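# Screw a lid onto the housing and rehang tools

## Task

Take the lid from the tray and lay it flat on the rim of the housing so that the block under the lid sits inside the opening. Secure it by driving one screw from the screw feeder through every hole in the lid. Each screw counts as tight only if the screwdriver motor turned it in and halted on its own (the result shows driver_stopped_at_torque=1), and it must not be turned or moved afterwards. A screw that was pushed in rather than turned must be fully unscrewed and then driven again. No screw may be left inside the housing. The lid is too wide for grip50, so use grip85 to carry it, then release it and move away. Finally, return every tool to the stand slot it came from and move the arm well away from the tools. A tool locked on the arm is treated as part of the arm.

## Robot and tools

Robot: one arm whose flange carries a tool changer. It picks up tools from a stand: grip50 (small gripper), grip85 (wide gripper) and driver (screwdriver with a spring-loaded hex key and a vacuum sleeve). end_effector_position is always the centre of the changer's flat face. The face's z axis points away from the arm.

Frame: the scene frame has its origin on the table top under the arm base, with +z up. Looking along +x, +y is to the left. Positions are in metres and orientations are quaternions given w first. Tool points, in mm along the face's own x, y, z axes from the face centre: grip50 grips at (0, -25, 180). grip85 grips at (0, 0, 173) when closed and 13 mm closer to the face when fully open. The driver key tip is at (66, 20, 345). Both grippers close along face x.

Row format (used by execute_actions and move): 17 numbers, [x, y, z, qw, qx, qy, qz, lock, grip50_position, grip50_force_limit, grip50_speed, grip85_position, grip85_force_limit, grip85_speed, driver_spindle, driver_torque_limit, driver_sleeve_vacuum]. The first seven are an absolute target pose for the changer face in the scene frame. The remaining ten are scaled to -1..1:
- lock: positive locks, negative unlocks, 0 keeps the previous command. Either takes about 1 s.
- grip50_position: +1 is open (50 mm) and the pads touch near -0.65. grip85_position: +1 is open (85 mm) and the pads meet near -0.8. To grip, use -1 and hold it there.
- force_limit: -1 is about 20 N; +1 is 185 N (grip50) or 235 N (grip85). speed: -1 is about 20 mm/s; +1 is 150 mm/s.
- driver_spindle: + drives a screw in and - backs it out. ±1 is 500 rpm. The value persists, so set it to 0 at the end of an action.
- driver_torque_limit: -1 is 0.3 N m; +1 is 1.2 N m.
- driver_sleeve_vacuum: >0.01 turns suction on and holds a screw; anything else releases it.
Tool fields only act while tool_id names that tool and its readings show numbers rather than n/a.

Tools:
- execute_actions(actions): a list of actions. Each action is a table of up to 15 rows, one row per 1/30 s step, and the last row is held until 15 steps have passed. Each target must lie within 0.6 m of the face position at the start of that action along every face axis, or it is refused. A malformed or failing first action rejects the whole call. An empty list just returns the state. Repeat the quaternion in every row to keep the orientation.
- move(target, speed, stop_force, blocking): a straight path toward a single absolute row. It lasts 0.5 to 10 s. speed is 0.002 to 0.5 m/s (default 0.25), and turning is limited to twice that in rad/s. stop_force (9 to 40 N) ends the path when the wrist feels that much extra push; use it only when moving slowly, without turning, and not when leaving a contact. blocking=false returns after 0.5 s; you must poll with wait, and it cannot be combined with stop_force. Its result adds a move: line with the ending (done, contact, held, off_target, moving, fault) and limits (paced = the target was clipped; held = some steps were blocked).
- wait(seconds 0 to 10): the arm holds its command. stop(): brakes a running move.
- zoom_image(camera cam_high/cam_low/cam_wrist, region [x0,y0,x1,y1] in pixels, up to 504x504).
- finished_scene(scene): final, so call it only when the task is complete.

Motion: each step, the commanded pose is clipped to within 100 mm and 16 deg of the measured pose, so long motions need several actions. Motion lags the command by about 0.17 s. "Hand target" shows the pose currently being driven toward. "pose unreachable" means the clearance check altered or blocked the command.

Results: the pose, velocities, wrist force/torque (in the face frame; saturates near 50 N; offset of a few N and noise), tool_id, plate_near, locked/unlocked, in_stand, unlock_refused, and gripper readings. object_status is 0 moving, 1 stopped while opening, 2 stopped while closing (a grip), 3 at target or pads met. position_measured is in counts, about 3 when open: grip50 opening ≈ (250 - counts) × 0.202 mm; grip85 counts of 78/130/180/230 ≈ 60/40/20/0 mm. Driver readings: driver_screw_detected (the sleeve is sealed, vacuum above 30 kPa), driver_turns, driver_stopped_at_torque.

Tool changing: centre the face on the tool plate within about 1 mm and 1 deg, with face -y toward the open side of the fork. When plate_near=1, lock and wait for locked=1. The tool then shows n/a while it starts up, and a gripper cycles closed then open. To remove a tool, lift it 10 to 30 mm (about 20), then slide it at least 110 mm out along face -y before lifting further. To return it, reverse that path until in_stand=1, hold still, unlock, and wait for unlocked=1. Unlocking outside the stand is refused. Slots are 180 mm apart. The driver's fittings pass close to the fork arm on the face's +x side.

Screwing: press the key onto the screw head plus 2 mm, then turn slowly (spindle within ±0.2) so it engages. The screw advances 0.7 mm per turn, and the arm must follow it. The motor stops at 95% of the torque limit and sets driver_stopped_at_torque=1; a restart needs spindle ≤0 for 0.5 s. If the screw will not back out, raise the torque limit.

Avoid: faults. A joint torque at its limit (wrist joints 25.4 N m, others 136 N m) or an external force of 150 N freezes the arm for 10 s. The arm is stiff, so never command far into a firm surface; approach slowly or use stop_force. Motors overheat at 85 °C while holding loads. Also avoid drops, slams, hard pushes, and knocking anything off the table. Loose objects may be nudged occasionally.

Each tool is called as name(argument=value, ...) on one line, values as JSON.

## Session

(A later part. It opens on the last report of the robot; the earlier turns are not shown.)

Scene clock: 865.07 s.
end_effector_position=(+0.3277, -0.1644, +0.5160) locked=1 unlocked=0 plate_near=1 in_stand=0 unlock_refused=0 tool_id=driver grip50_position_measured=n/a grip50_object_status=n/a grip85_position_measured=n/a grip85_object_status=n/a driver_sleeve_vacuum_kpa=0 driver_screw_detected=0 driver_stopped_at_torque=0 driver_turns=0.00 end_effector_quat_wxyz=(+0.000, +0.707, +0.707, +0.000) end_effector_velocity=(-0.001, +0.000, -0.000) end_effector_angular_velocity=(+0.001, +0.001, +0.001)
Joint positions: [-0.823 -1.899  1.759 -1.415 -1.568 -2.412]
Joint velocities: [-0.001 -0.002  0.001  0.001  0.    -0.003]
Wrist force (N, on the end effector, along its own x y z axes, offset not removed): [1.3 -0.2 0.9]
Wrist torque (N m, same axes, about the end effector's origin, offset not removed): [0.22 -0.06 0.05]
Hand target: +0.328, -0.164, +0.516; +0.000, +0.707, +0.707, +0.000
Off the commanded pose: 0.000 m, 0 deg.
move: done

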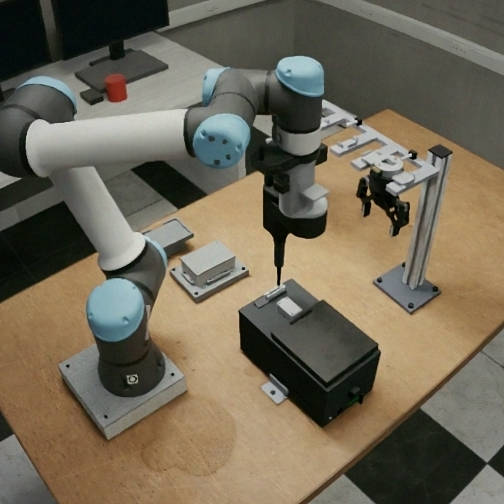

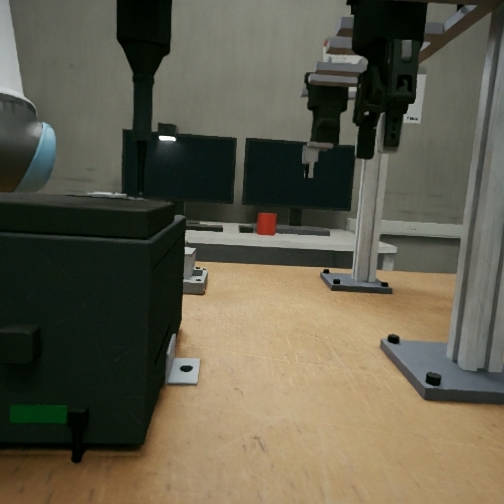

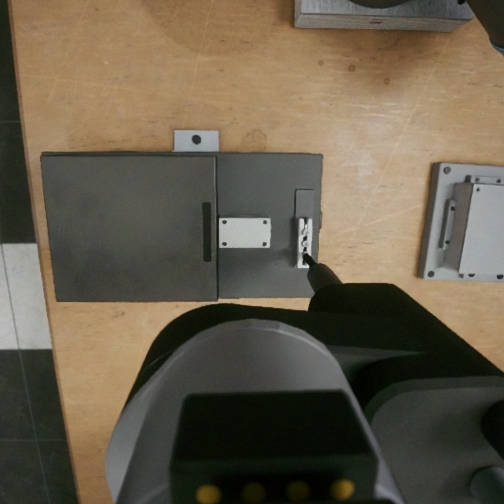

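move(target=[0.3275, -0.16465, 0.5135, 0, 0.7071, 0.7071, 0, 0, 0, 0, 0, 0, 0, 0, 0, 0, 0], speed=0.004)

zoom_image(camera="cam_low", region=[120, 176, 160, 206])

zoom_image(camera="cam_wrist", region=[288, 236, 324, 272])

Scene clock: 882.63 s.
end_effector_position=(+0.3275, -0.1646, +0.5136) locked=1 unlocked=0 plate_near=1 in_stand=0 unlock_refused=0 tool_id=driver grip50_position_measured=n/a grip50_object_status=n/a grip85_position_measured=n/a grip85_object_status=n/a driver_sleeve_vacuum_kpa=0 driver_screw_detected=0 driver_stopped_at_torque=0 driver_turns=0.00 end_effector_quat_wxyz=(-0.000, +0.707, +0.707, +0.000) end_effector_velocity=(-0.000, -0.000, -0.001) end_effector_angular_velocity=(+0.000, -0.000, -0.002)
Joint positions: [-0.824 -1.9    1.766 -1.421 -1.568 -2.413]
Joint velocities: [-0.001 -0.001  0.002 -0.001  0.     0.   ]
Wrist force (N, on the end effector, along its own x y z axes, offset not removed): [4.4 -2.8 1.0]
Wrist torque (N m, same axes, about the end effector's origin, offset not removed): [-0.10 -0.32 0.12]
Hand target: +0.327, -0.165, +0.513; +0.000, +0.707, +0.707, +0.000
Off the commanded pose: 0.000 m, 0 deg.
move: done

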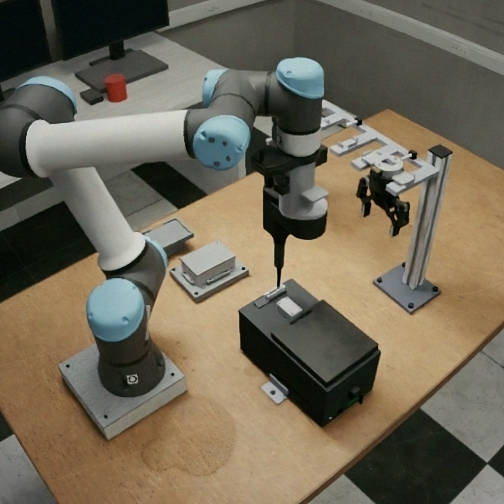

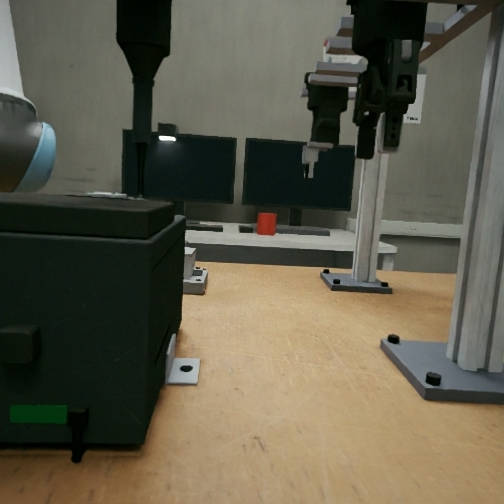

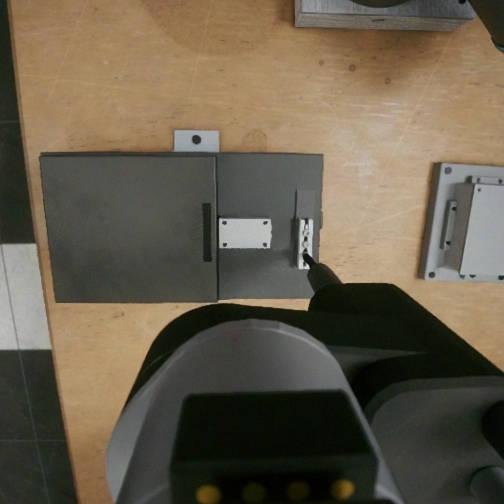

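Region (120, 176, 160, 206) of cam_low's 504x504 image, scaled by 12.600, with more detail than that image has; it fills the top 378 rows of this view, and the rest is white.

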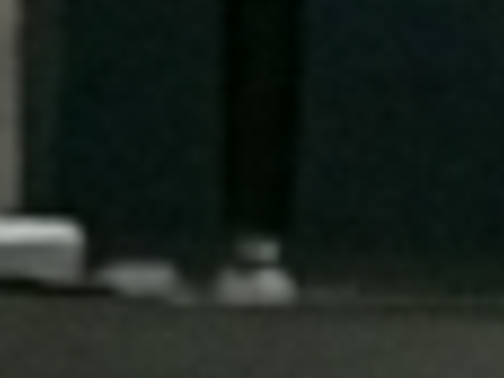

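Region (288, 236, 324, 272) of cam_wrist's 504x504 image, scaled by 14.000, with more detail than that image has.

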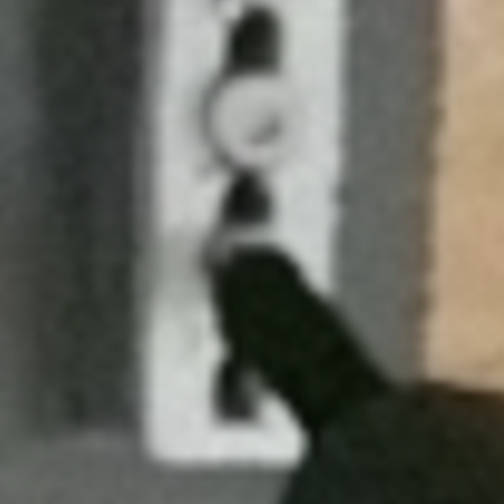

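move(target=[0.3275, -0.16465, 0.5108, 0, 0.7071, 0.7071, 0, 0, 0, 0, 0, 0, 0, 0, 0, 0, 0], speed=0.003)

zoom_image(camera="cam_low", region=[120, 176, 160, 206])

zoom_image(camera="cam_wrist", region=[288, 236, 324, 272])

Scene clock: 891.00 s.
end_effector_position=(+0.3275, -0.1647, +0.5109) locked=1 unlocked=0 plate_near=1 in_stand=0 unlock_refused=0 tool_id=driver grip50_position_measured=n/a grip50_object_status=n/a grip85_position_measured=n/a grip85_object_status=n/a driver_sleeve_vacuum_kpa=0 driver_screw_detected=0 driver_stopped_at_torque=0 driver_turns=0.00 end_effector_quat_wxyz=(+0.000, +0.707, +0.707, -0.000) end_effector_velocity=(+0.000, -0.000, -0.000) end_effector_angular_velocity=(+0.001, -0.000, -0.001)
Joint positions: [-0.824 -1.901  1.774 -1.427 -1.568 -2.413]
Joint velocities: [-0.001  0.     0.001 -0.001  0.001  0.   ]
Wrist force (N, on the end effector, along its own x y z axes, offset not removed): [-2.0 3.1 1.8]
Wrist torque (N m, same axes, about the end effector's origin, offset not removed): [0.20 0.43 0.08]
Hand target: +0.327, -0.165, +0.511; -0.000, +0.707, +0.707, +0.000
Off the commanded pose: 0.000 m, 0 deg.
move: done

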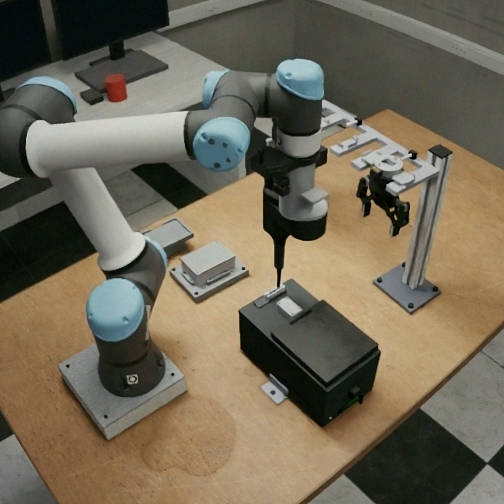

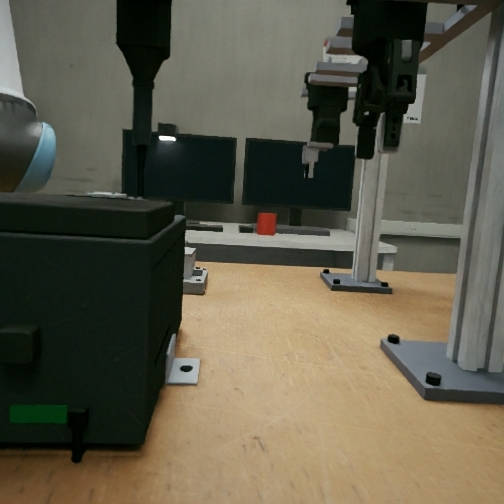

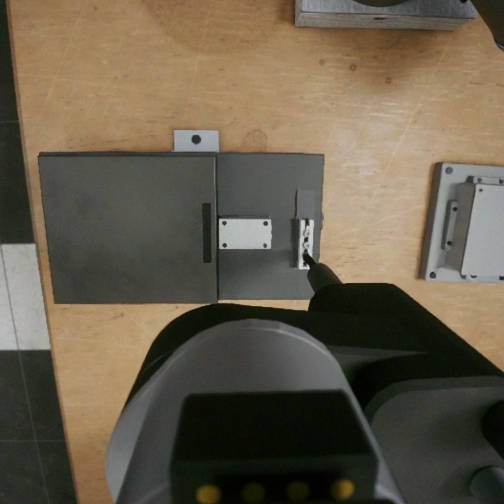

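Region (120, 176, 160, 206) of cam_low's 504x504 image, scaled by 12.600, with more detail than that image has; it fills the top 378 rows of this view, and the rest is white.

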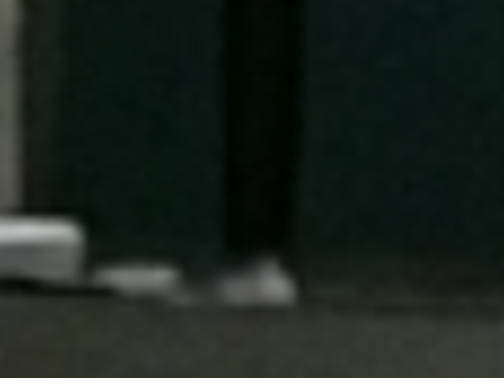

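Region (288, 236, 324, 272) of cam_wrist's 504x504 image, scaled by 14.000, with more detail than that image has.

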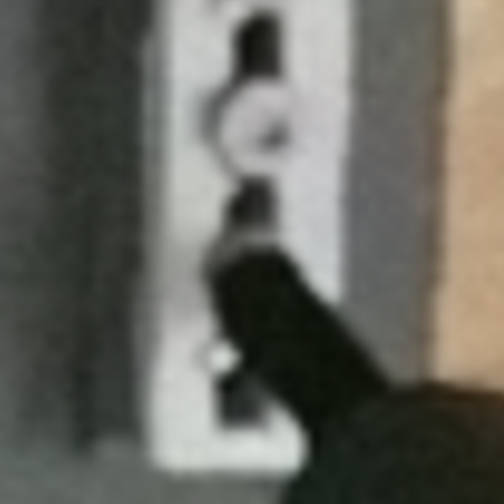

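execute_actions(actions=[[[0.3275, -0.16465, 0.5124, 0, 0.7071, 0.7071, 0, 0, 0, 0, 0, 0, 0, 0, 0, 0, 0]], [[0.3275, -0.16465, 0.5124, 0, 0.7071, 0.7071, 0, 0, 0, 0, 0, 0, 0, 0, 0.06, 0, 0]], [[0.3275, -0.16465, 0.5120, 0, 0.7071, 0.7071, 0, 0, 0, 0, 0, 0, 0, 0, 0.06, 0, 0]], [[0.3275, -0.16465, 0.5120, 0, 0.7071, 0.7071, 0, 0, 0, 0, 0, 0, 0, 0, 0, 0, 0]]])

zoom_image(camera="cam_low", region=[120, 176, 160, 206])

zoom_image(camera="cam_wrist", region=[288, 236, 324, 272])

Scene clock: 905.53 s.
end_effector_position=(+0.3275, -0.1647, +0.5120) locked=1 unlocked=0 plate_near=1 in_stand=0 unlock_refused=0 tool_id=driver grip50_position_measured=n/a grip50_object_status=n/a grip85_position_measured=n/a grip85_object_status=n/a driver_sleeve_vacuum_kpa=0 driver_screw_detected=0 driver_stopped_at_torque=0 driver_turns=0.50 end_effector_quat_wxyz=(-0.000, +0.707, +0.707, -0.000) end_effector_velocity=(+0.000, +0.000, +0.000) end_effector_angular_velocity=(+0.001, -0.001, -0.001)
Joint positions: [-0.824 -1.9    1.771 -1.425 -1.568 -2.413]
Joint velocities: [-0.     0.    -0.     0.     0.001  0.001]
Wrist force (N, on the end effector, along its own x y z axes, offset not removed): [0.2 -2.5 0.6]
Wrist torque (N m, same axes, about the end effector's origin, offset not removed): [-0.25 0.05 -0.03]
Hand target: +0.327, -0.165, +0.512; -0.000, +0.707, +0.707, -0.000
Off the commanded pose: 0.000 m, 0 deg.
Step readings (end_effector_position; steps 1 to 15: 1st action; 16 to 30: 2nd action; 31 to 45: 3rd action; 46 to 60: 4th action):
0: (+0.3275, -0.1647, +0.5108)
1: (+0.3275, -0.1647, +0.5108)
2: (+0.3275, -0.1646, +0.5109)
4: (+0.3274, -0.1646, +0.5115)
8: (+0.3274, -0.1646, +0.5121)
15: (+0.3275, -0.1646, +0.5124)
16: (+0.3275, -0.1646, +0.5124)
17: (+0.3275, -0.1646, +0.5124)
19: (+0.3275, -0.1647, +0.5124)
23: (+0.3275, -0.1647, +0.5124)
30: (+0.3275, -0.1647, +0.5124)
31: (+0.3275, -0.1647, +0.5124)
32: (+0.3275, -0.1647, +0.5124)
34: (+0.3275, -0.1647, +0.5124)
38: (+0.3275, -0.1647, +0.5122)
45: (+0.3275, -0.1647, +0.5120)
46: (+0.3275, -0.1647, +0.5120)
47: (+0.3275, -0.1647, +0.5120)
49: (+0.3275, -0.1647, +0.5120)
53: (+0.3275, -0.1647, +0.5120)
60: end_effector_position above

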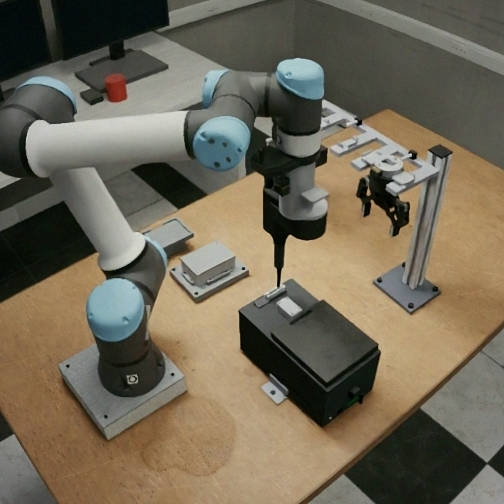

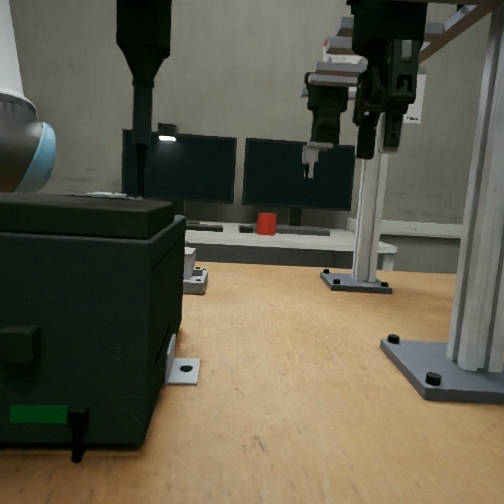

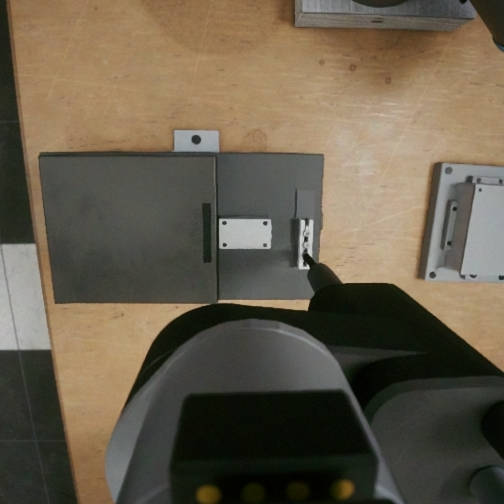

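Region (120, 176, 160, 206) of cam_low's 504x504 image, scaled by 12.600, with more detail than that image has; it fills the top 378 rows of this view, and the rest is white.

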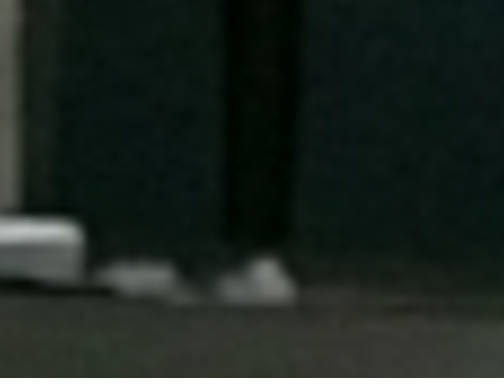

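Region (288, 236, 324, 272) of cam_wrist's 504x504 image, scaled by 14.000, with more detail than that image has.

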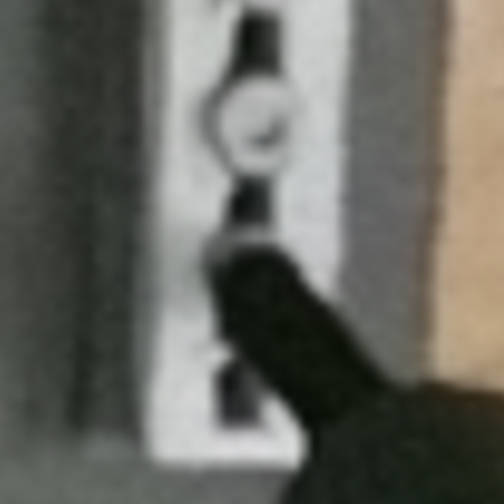

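execute_actions(actions=[[[0.3275, -0.16465, 0.5115, 0, 0.7071, 0.7071, 0, 0, 0, 0, 0, 0, 0, 0, 0.06, 0, 1]], [[0.3275, -0.16465, 0.5110, 0, 0.7071, 0.7071, 0, 0, 0, 0, 0, 0, 0, 0, 0.06, 0, 1]], [[0.3275, -0.16465, 0.5106, 0, 0.7071, 0.7071, 0, 0, 0, 0, 0, 0, 0, 0, 0.06, 0, 1]], [[0.3275, -0.16465, 0.5106, 0, 0.7071, 0.7071, 0, 0, 0, 0, 0, 0, 0, 0, 0, 0, 1]]])

zoom_image(camera="cam_low", region=[120, 176, 160, 206])

zoom_image(camera="cam_wrist", region=[288, 236, 324, 272])

Scene clock: 916.67 s.
end_effector_position=(+0.3275, -0.1647, +0.5106) locked=1 unlocked=0 plate_near=1 in_stand=0 unlock_refused=0 tool_id=driver grip50_position_measured=n/a grip50_object_status=n/a grip85_position_measured=n/a grip85_object_status=n/a driver_sleeve_vacuum_kpa=39 driver_screw_detected=1 driver_stopped_at_torque=0 driver_turns=1.25 end_effector_quat_wxyz=(+0.000, +0.707, +0.707, -0.000) end_effector_velocity=(+0.000, -0.000, -0.000) end_effector_angular_velocity=(+0.000, +0.000, -0.000)
Joint positions: [-0.824 -1.901  1.775 -1.428 -1.568 -2.413]
Joint velocities: [ 0.  0.  0. -0.  0.  0.]
Wrist force (N, on the end effector, along its own x y z axes, offset not removed): [3.9 -2.5 1.3]
Wrist torque (N m, same axes, about the end effector's origin, offset not removed): [0.02 -0.28 0.18]
Hand target: +0.327, -0.165, +0.511; +0.000, +0.707, +0.707, -0.000
Off the commanded pose: 0.000 m, 0 deg.
Step readings (end_effector_position; steps 1 to 15: 1st action; 16 to 30: 2nd action; 31 to 45: 3rd action; 46 to 60: 4th action):
0: (+0.3275, -0.1647, +0.5120)
1: (+0.3275, -0.1647, +0.5120)
2: (+0.3275, -0.1647, +0.5119)
4: (+0.3275, -0.1647, +0.5117)
8: (+0.3275, -0.1647, +0.5116)
15: (+0.3275, -0.1647, +0.5115)
16: (+0.3275, -0.1647, +0.5115)
17: (+0.3275, -0.1647, +0.5114)
19: (+0.3275, -0.1646, +0.5112)
23: (+0.3275, -0.1646, +0.5111)
30: (+0.3275, -0.1646, +0.5110)
31: (+0.3275, -0.1646, +0.5110)
32: (+0.3275, -0.1647, +0.5109)
34: (+0.3275, -0.1646, +0.5108)
38: (+0.3275, -0.1646, +0.5106)
45: (+0.3275, -0.1647, +0.5106)
46: (+0.3275, -0.1647, +0.5106)
47: (+0.3275, -0.1647, +0.5106)
49: (+0.3275, -0.1647, +0.5106)
53: (+0.3275, -0.1647, +0.5106)
60: end_effector_position above

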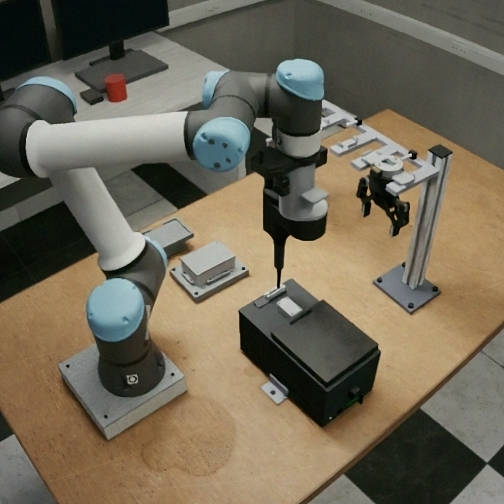

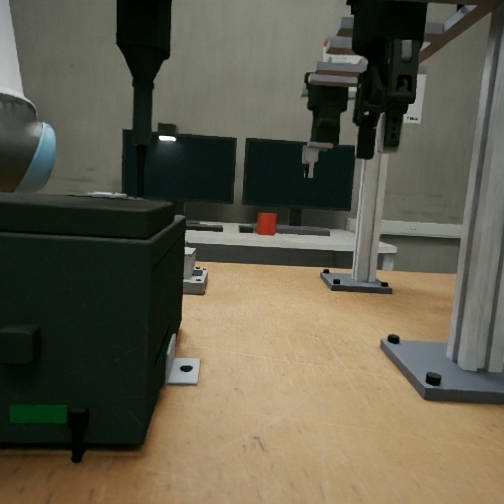

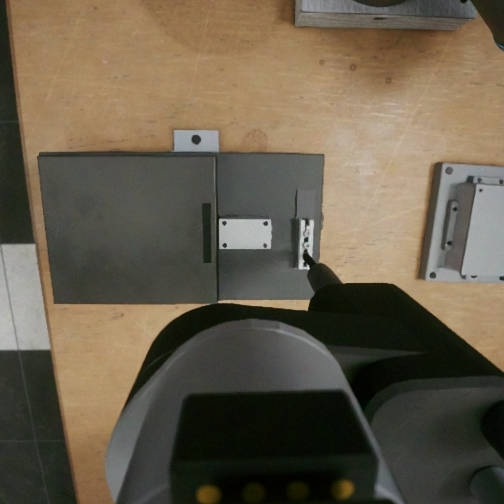

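Region (120, 176, 160, 206) of cam_low's 504x504 image, scaled by 12.600, with more detail than that image has; it fills the top 378 rows of this view, and the rest is white.

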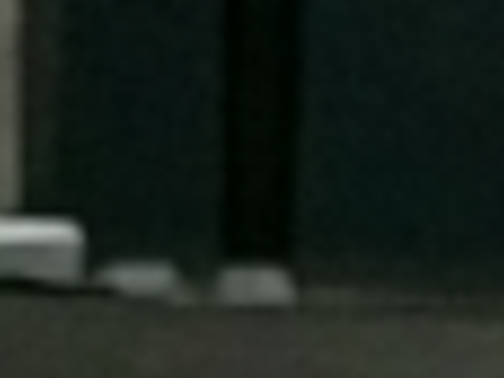

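Region (288, 236, 324, 272) of cam_wrist's 504x504 image, scaled by 14.000, with more detail than that image has.

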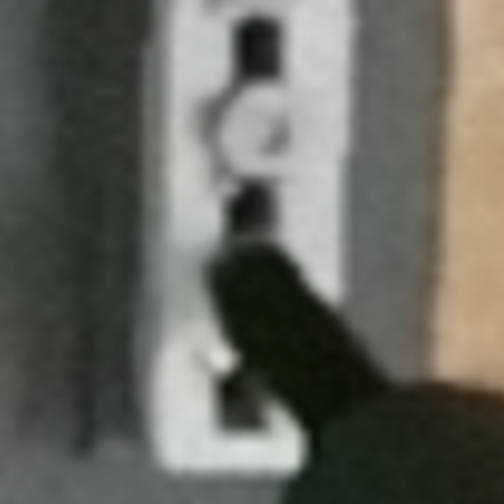

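move(target=[0.3275, -0.16465, 0.540, 0, 0.7071, 0.7071, 0, 0, 0, 0, 0, 0, 0, 0, 0, 0, 1], speed=0.015)

zoom_image(camera="cam_low", region=[110, 150, 170, 210])

zoom_image(camera="cam_wrist", region=[288, 236, 324, 272])

Scene clock: 933.60 s.
end_effector_position=(+0.3275, -0.1647, +0.5398) locked=1 unlocked=0 plate_near=1 in_stand=0 unlock_refused=0 tool_id=driver grip50_position_measured=n/a grip50_object_status=n/a grip85_position_measured=n/a grip85_object_status=n/a driver_sleeve_vacuum_kpa=39 driver_screw_detected=1 driver_stopped_at_torque=0 driver_turns=1.25 end_effector_quat_wxyz=(+0.000, +0.707, +0.707, +0.000) end_effector_velocity=(+0.000, +0.000, +0.002) end_effector_angular_velocity=(+0.000, +0.001, +0.001)
Joint positions: [-0.824 -1.888  1.691 -1.357 -1.568 -2.413]
Joint velocities: [ 0.001  0.001 -0.006  0.005 -0.    -0.   ]
Wrist force (N, on the end effector, along its own x y z axes, offset not removed): [2.8 -2.3 2.8]
Wrist torque (N m, same axes, about the end effector's origin, offset not removed): [0.05 -0.20 0.16]
Hand target: +0.328, -0.165, +0.540; +0.000, +0.707, +0.707, +0.000
Off the commanded pose: 0.000 m, 0 deg.
move: done

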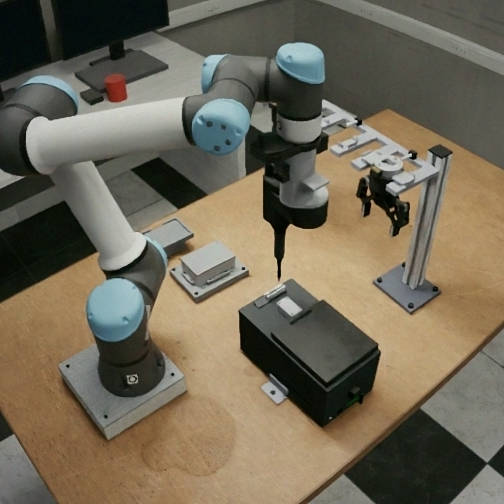

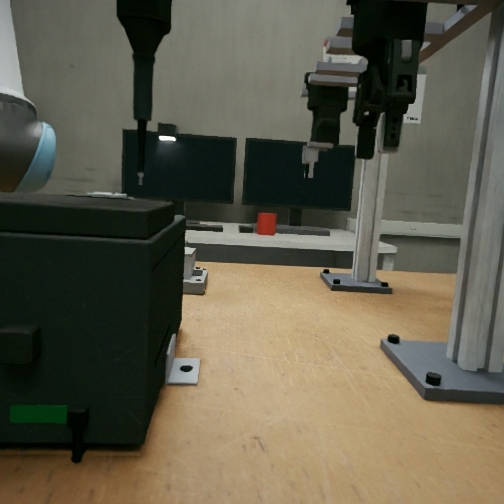

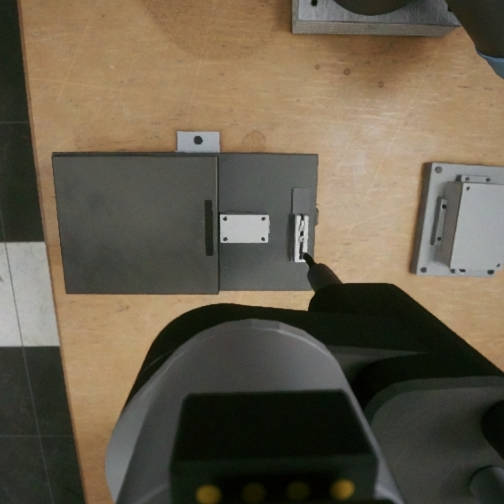

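Region (110, 150, 170, 210) of cam_low's 504x504 image, scaled by 8.400, with more detail than that image has.

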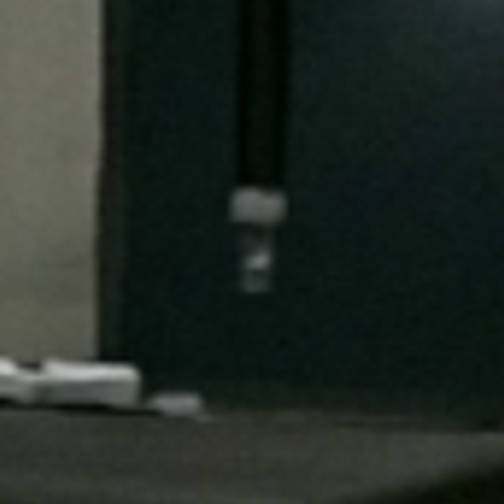

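Region (288, 236, 324, 272) of cam_wrist's 504x504 image, scaled by 14.000, with more detail than that image has.

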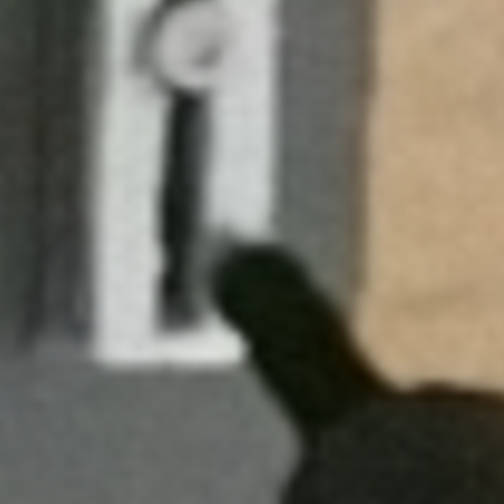

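move(target=[0.2686, 0.0777, 0.450, 0, 0.7071, 0.7071, 0, 0, 0, 0, 0, 0, 0, 0, 0, 0, 1], speed=0.1)

zoom_image(camera="cam_wrist", region=[270, 210, 342, 282])

Scene clock: 960.00 s.
end_effector_position=(+0.2681, +0.0778, +0.4502) locked=1 unlocked=0 plate_near=1 in_stand=0 unlock_refused=0 tool_id=driver grip50_position_measured=n/a grip50_object_status=n/a grip85_position_measured=n/a grip85_object_status=n/a driver_sleeve_vacuum_kpa=39 driver_screw_detected=1 driver_stopped_at_torque=0 driver_turns=1.25 end_effector_quat_wxyz=(-0.000, +0.707, +0.707, -0.001) end_effector_velocity=(-0.000, +0.002, -0.001) end_effector_angular_velocity=(-0.001, +0.001, -0.000)
Joint positions: [-0.222 -2.172  2.059 -1.444 -1.561 -1.812]
Joint velocities: [ 0.008  0.002  0.001 -0.002 -0.001  0.009]
Wrist force (N, on the end effector, along its own x y z axes, offset not removed): [4.1 -2.4 0.3]
Wrist torque (N m, same axes, about the end effector's origin, offset not removed): [-0.07 -0.12 0.34]
Hand target: +0.268, +0.078, +0.450; -0.000, +0.707, +0.707, -0.001
Off the commanded pose: 0.001 m, 0 deg.
move: done

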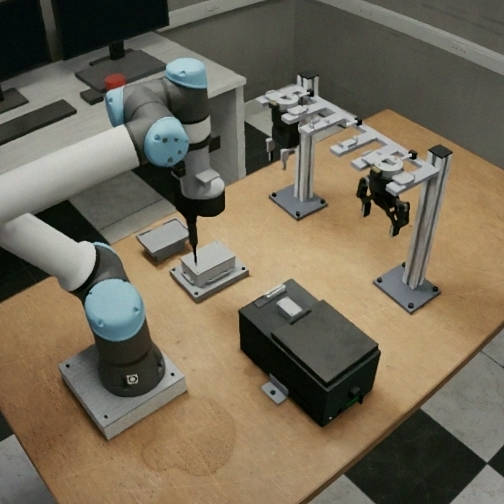

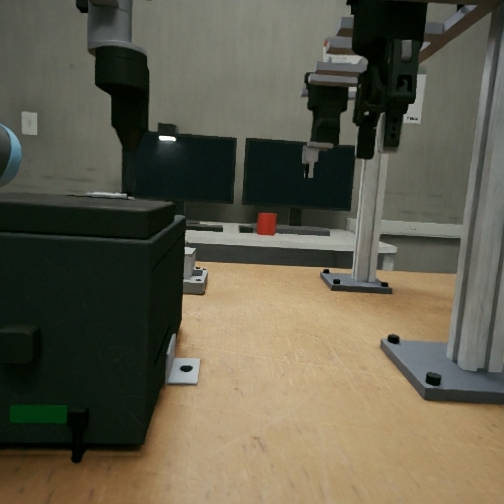

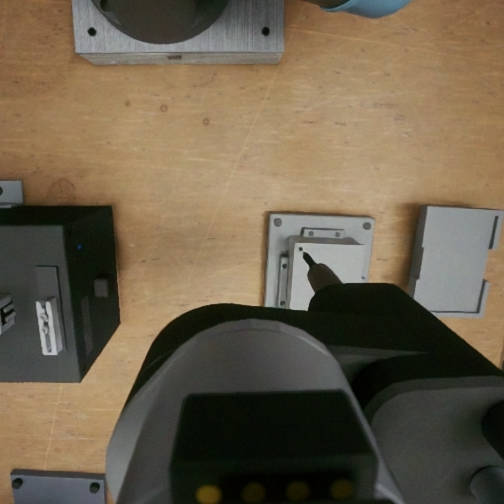

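Region (270, 210, 342, 282) of cam_wrist's 504x504 image, scaled by 7.000, with more detail than that image has.

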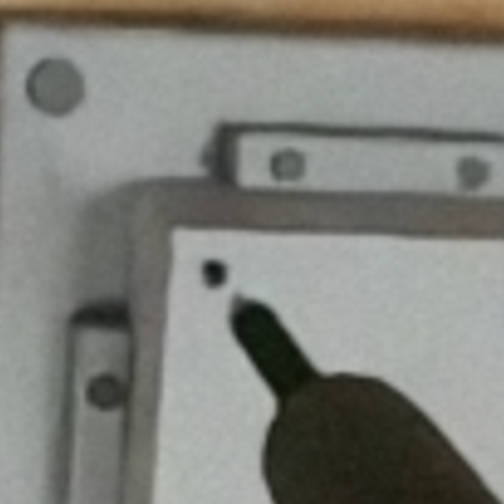

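move(target=[0.2686, 0.0779, 0.436, 0, 0.7071, 0.7071, 0, 0, 0, 0, 0, 0, 0, 0, 0, 0, 1], speed=0.01)

zoom_image(camera="cam_wrist", region=[288, 236, 324, 272])

zoom_image(camera="cam_high", region=[170, 235, 230, 295])

Scene clock: 967.93 s.
end_effector_position=(+0.2686, +0.0779, +0.4362) locked=1 unlocked=0 plate_near=1 in_stand=0 unlock_refused=0 tool_id=driver grip50_position_measured=n/a grip50_object_status=n/a grip85_position_measured=n/a grip85_object_status=n/a driver_sleeve_vacuum_kpa=39 driver_screw_detected=1 driver_stopped_at_torque=0 driver_turns=1.25 end_effector_quat_wxyz=(-0.000, +0.707, +0.707, -0.000) end_effector_velocity=(-0.000, -0.000, -0.002) end_effector_angular_velocity=(-0.001, -0.001, -0.000)
Joint positions: [-0.221 -2.176  2.097 -1.48  -1.559 -1.811]
Joint velocities: [-0.    -0.001  0.004 -0.005 -0.001  0.   ]
Wrist force (N, on the end effector, along its own x y z axes, offset not removed): [1.8 1.3 1.0]
Wrist torque (N m, same axes, about the end effector's origin, offset not removed): [0.07 0.01 -0.01]
Hand target: +0.269, +0.078, +0.436; -0.000, +0.707, +0.707, -0.000
Off the commanded pose: 0.000 m, 0 deg.
move: done

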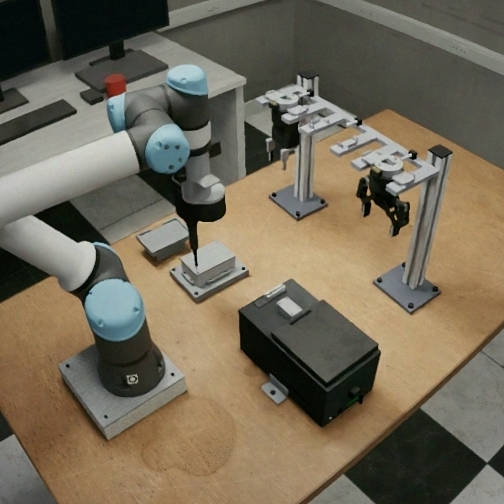

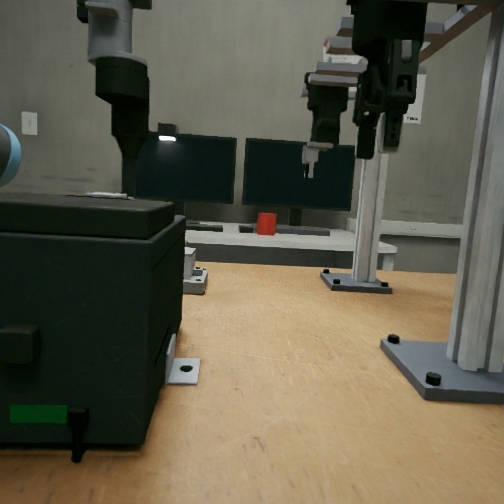

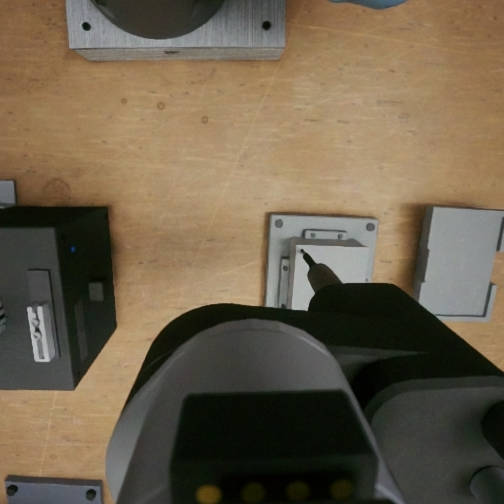

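Region (288, 236, 324, 272) of cam_wrist's 504x504 image, scaled by 14.000, with more detail than that image has.

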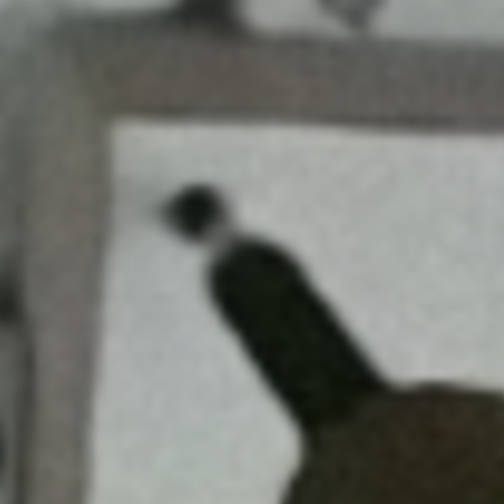

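Region (170, 235, 230, 295) of cam_high's 504x504 image, scaled by 8.400, with more detail than that image has.

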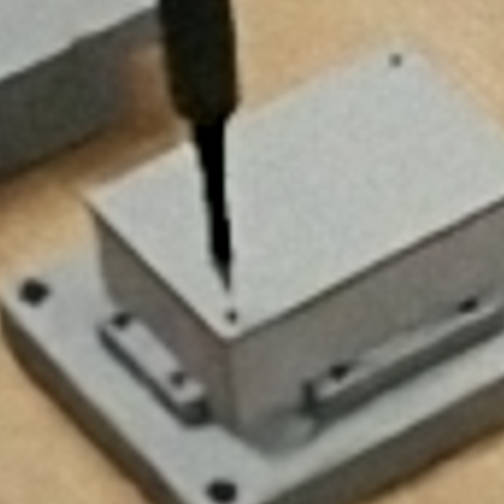

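move(target=[0.2686, 0.0775, 0.432, 0, 0.7071, 0.7071, 0, 0, 0, 0, 0, 0, 0, 0, 0, 0, 1], speed=0.005)

zoom_image(camera="cam_wrist", region=[288, 236, 324, 272])

zoom_image(camera="cam_high", region=[180, 250, 216, 286])

Scene clock: 989.90 s.
end_effector_position=(+0.2686, +0.0775, +0.4321) locked=1 unlocked=0 plate_near=1 in_stand=0 unlock_refused=0 tool_id=driver grip50_position_measured=n/a grip50_object_status=n/a grip85_position_measured=n/a grip85_object_status=n/a driver_sleeve_vacuum_kpa=39 driver_screw_detected=1 driver_stopped_at_torque=0 driver_turns=1.25 end_effector_quat_wxyz=(-0.000, +0.707, +0.707, +0.000) end_effector_velocity=(-0.000, +0.000, -0.001) end_effector_angular_velocity=(+0.000, -0.000, +0.001)
Joint positions: [-0.223 -2.177  2.108 -1.489 -1.559 -1.812]
Joint velocities: [ 0.    -0.     0.003 -0.002  0.    -0.001]
Wrist force (N, on the end effector, along its own x y z axes, offset not removed): [4.1 -1.9 2.6]
Wrist torque (N m, same axes, about the end effector's origin, offset not removed): [-0.08 -0.17 0.01]
Hand target: +0.269, +0.078, +0.432; -0.000, +0.707, +0.707, +0.000
Off the commanded pose: 0.000 m, 0 deg.
move: done

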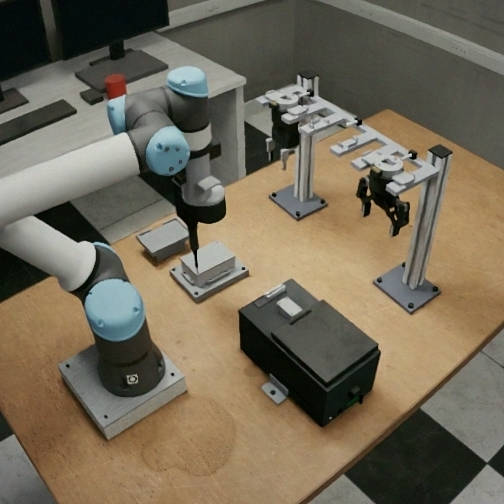

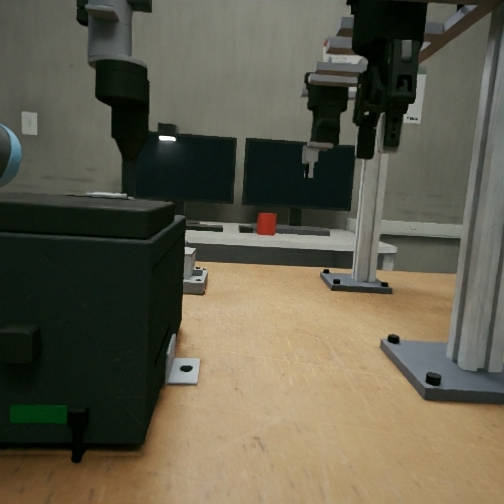

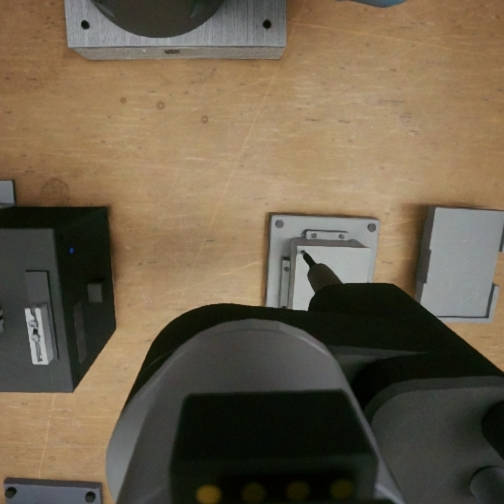

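Region (288, 236, 324, 272) of cam_wrist's 504x504 image, scaled by 14.000, with more detail than that image has.

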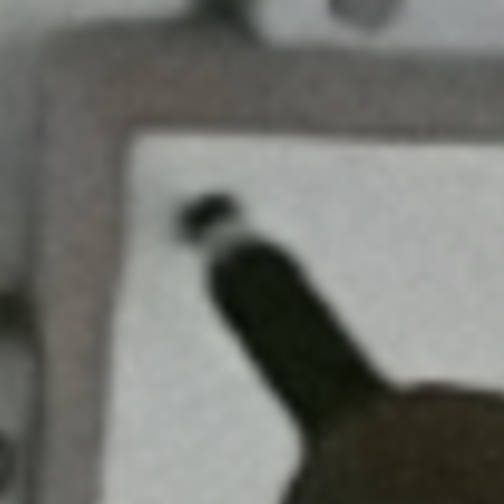

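Region (180, 250, 216, 286) of cam_high's 504x504 image, scaled by 14.000, with more detail than that image has.

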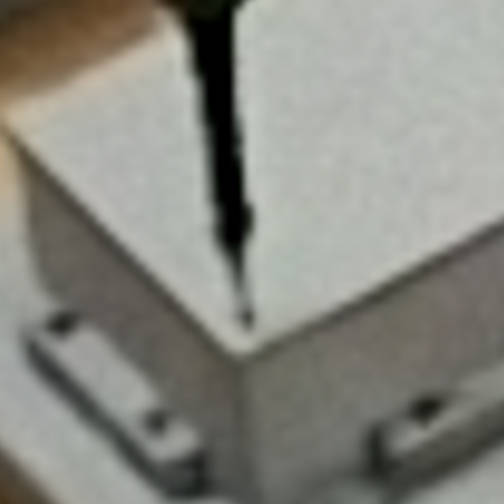

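move(target=[0.2687, 0.0774, 0.4265, 0, 0.7071, 0.7071, 0, 0, 0, 0, 0, 0, 0, 0, 0, 0, 1], speed=0.003, stop_force=9)

zoom_image(camera="cam_wrist", region=[288, 236, 324, 272])

zoom_image(camera="cam_high", region=[180, 250, 216, 286])

Scene clock: 1000.33 s.
end_effector_position=(+0.2687, +0.0774, +0.4265) locked=1 unlocked=0 plate_near=1 in_stand=0 unlock_refused=0 tool_id=driver grip50_position_measured=n/a grip50_object_status=n/a grip85_position_measured=n/a grip85_object_status=n/a driver_sleeve_vacuum_kpa=39 driver_screw_detected=1 driver_stopped_at_torque=0 driver_turns=1.25 end_effector_quat_wxyz=(-0.000, +0.707, +0.707, -0.000) end_effector_velocity=(-0.000, +0.001, -0.001) end_effector_angular_velocity=(+0.002, +0.001, +0.004)
Joint positions: [-0.223 -2.177  2.122 -1.503 -1.559 -1.812]
Joint velocities: [ 0.002 -0.     0.002 -0.001  0.001 -0.002]
Wrist force (N, on the end effector, along its own x y z axes, offset not removed): [-1.3 -2.0 -0.3]
Wrist torque (N m, same axes, about the end effector's origin, offset not removed): [0.09 0.26 0.01]
Hand target: +0.269, +0.077, +0.426; -0.000, +0.707, +0.707, -0.000
Off the commanded pose: 0.000 m, 0 deg.
move: done

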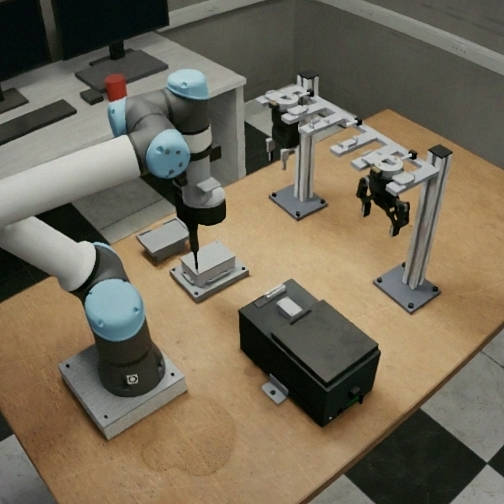

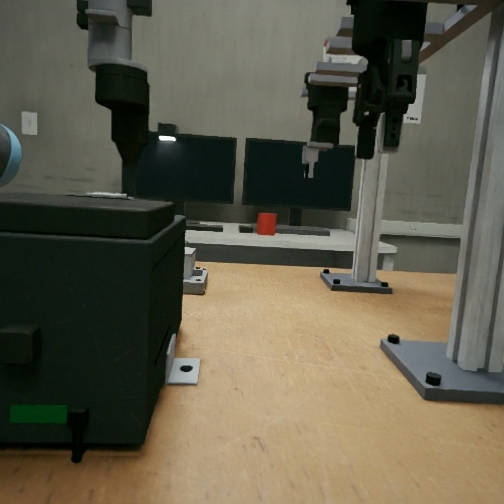

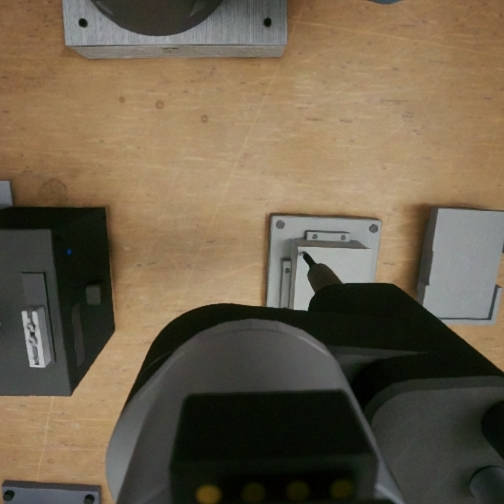

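Region (288, 236, 324, 272) of cam_wrist's 504x504 image, scaled by 14.000, with more detail than that image has.

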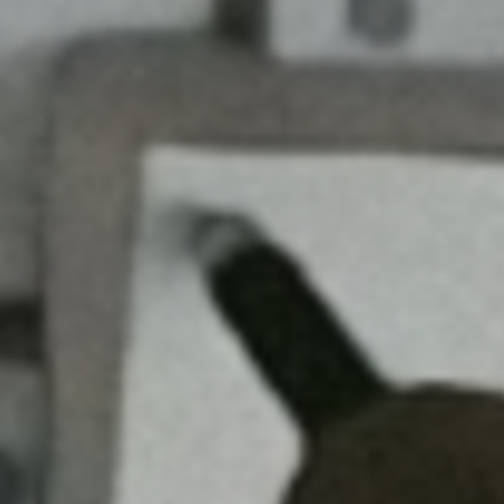

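Region (180, 250, 216, 286) of cam_high's 504x504 image, scaled by 14.000, with more detail than that image has.

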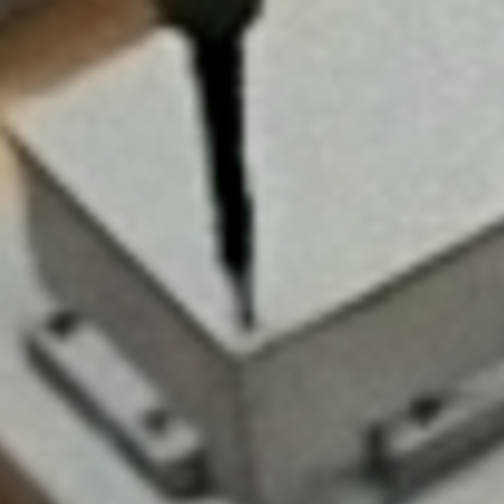

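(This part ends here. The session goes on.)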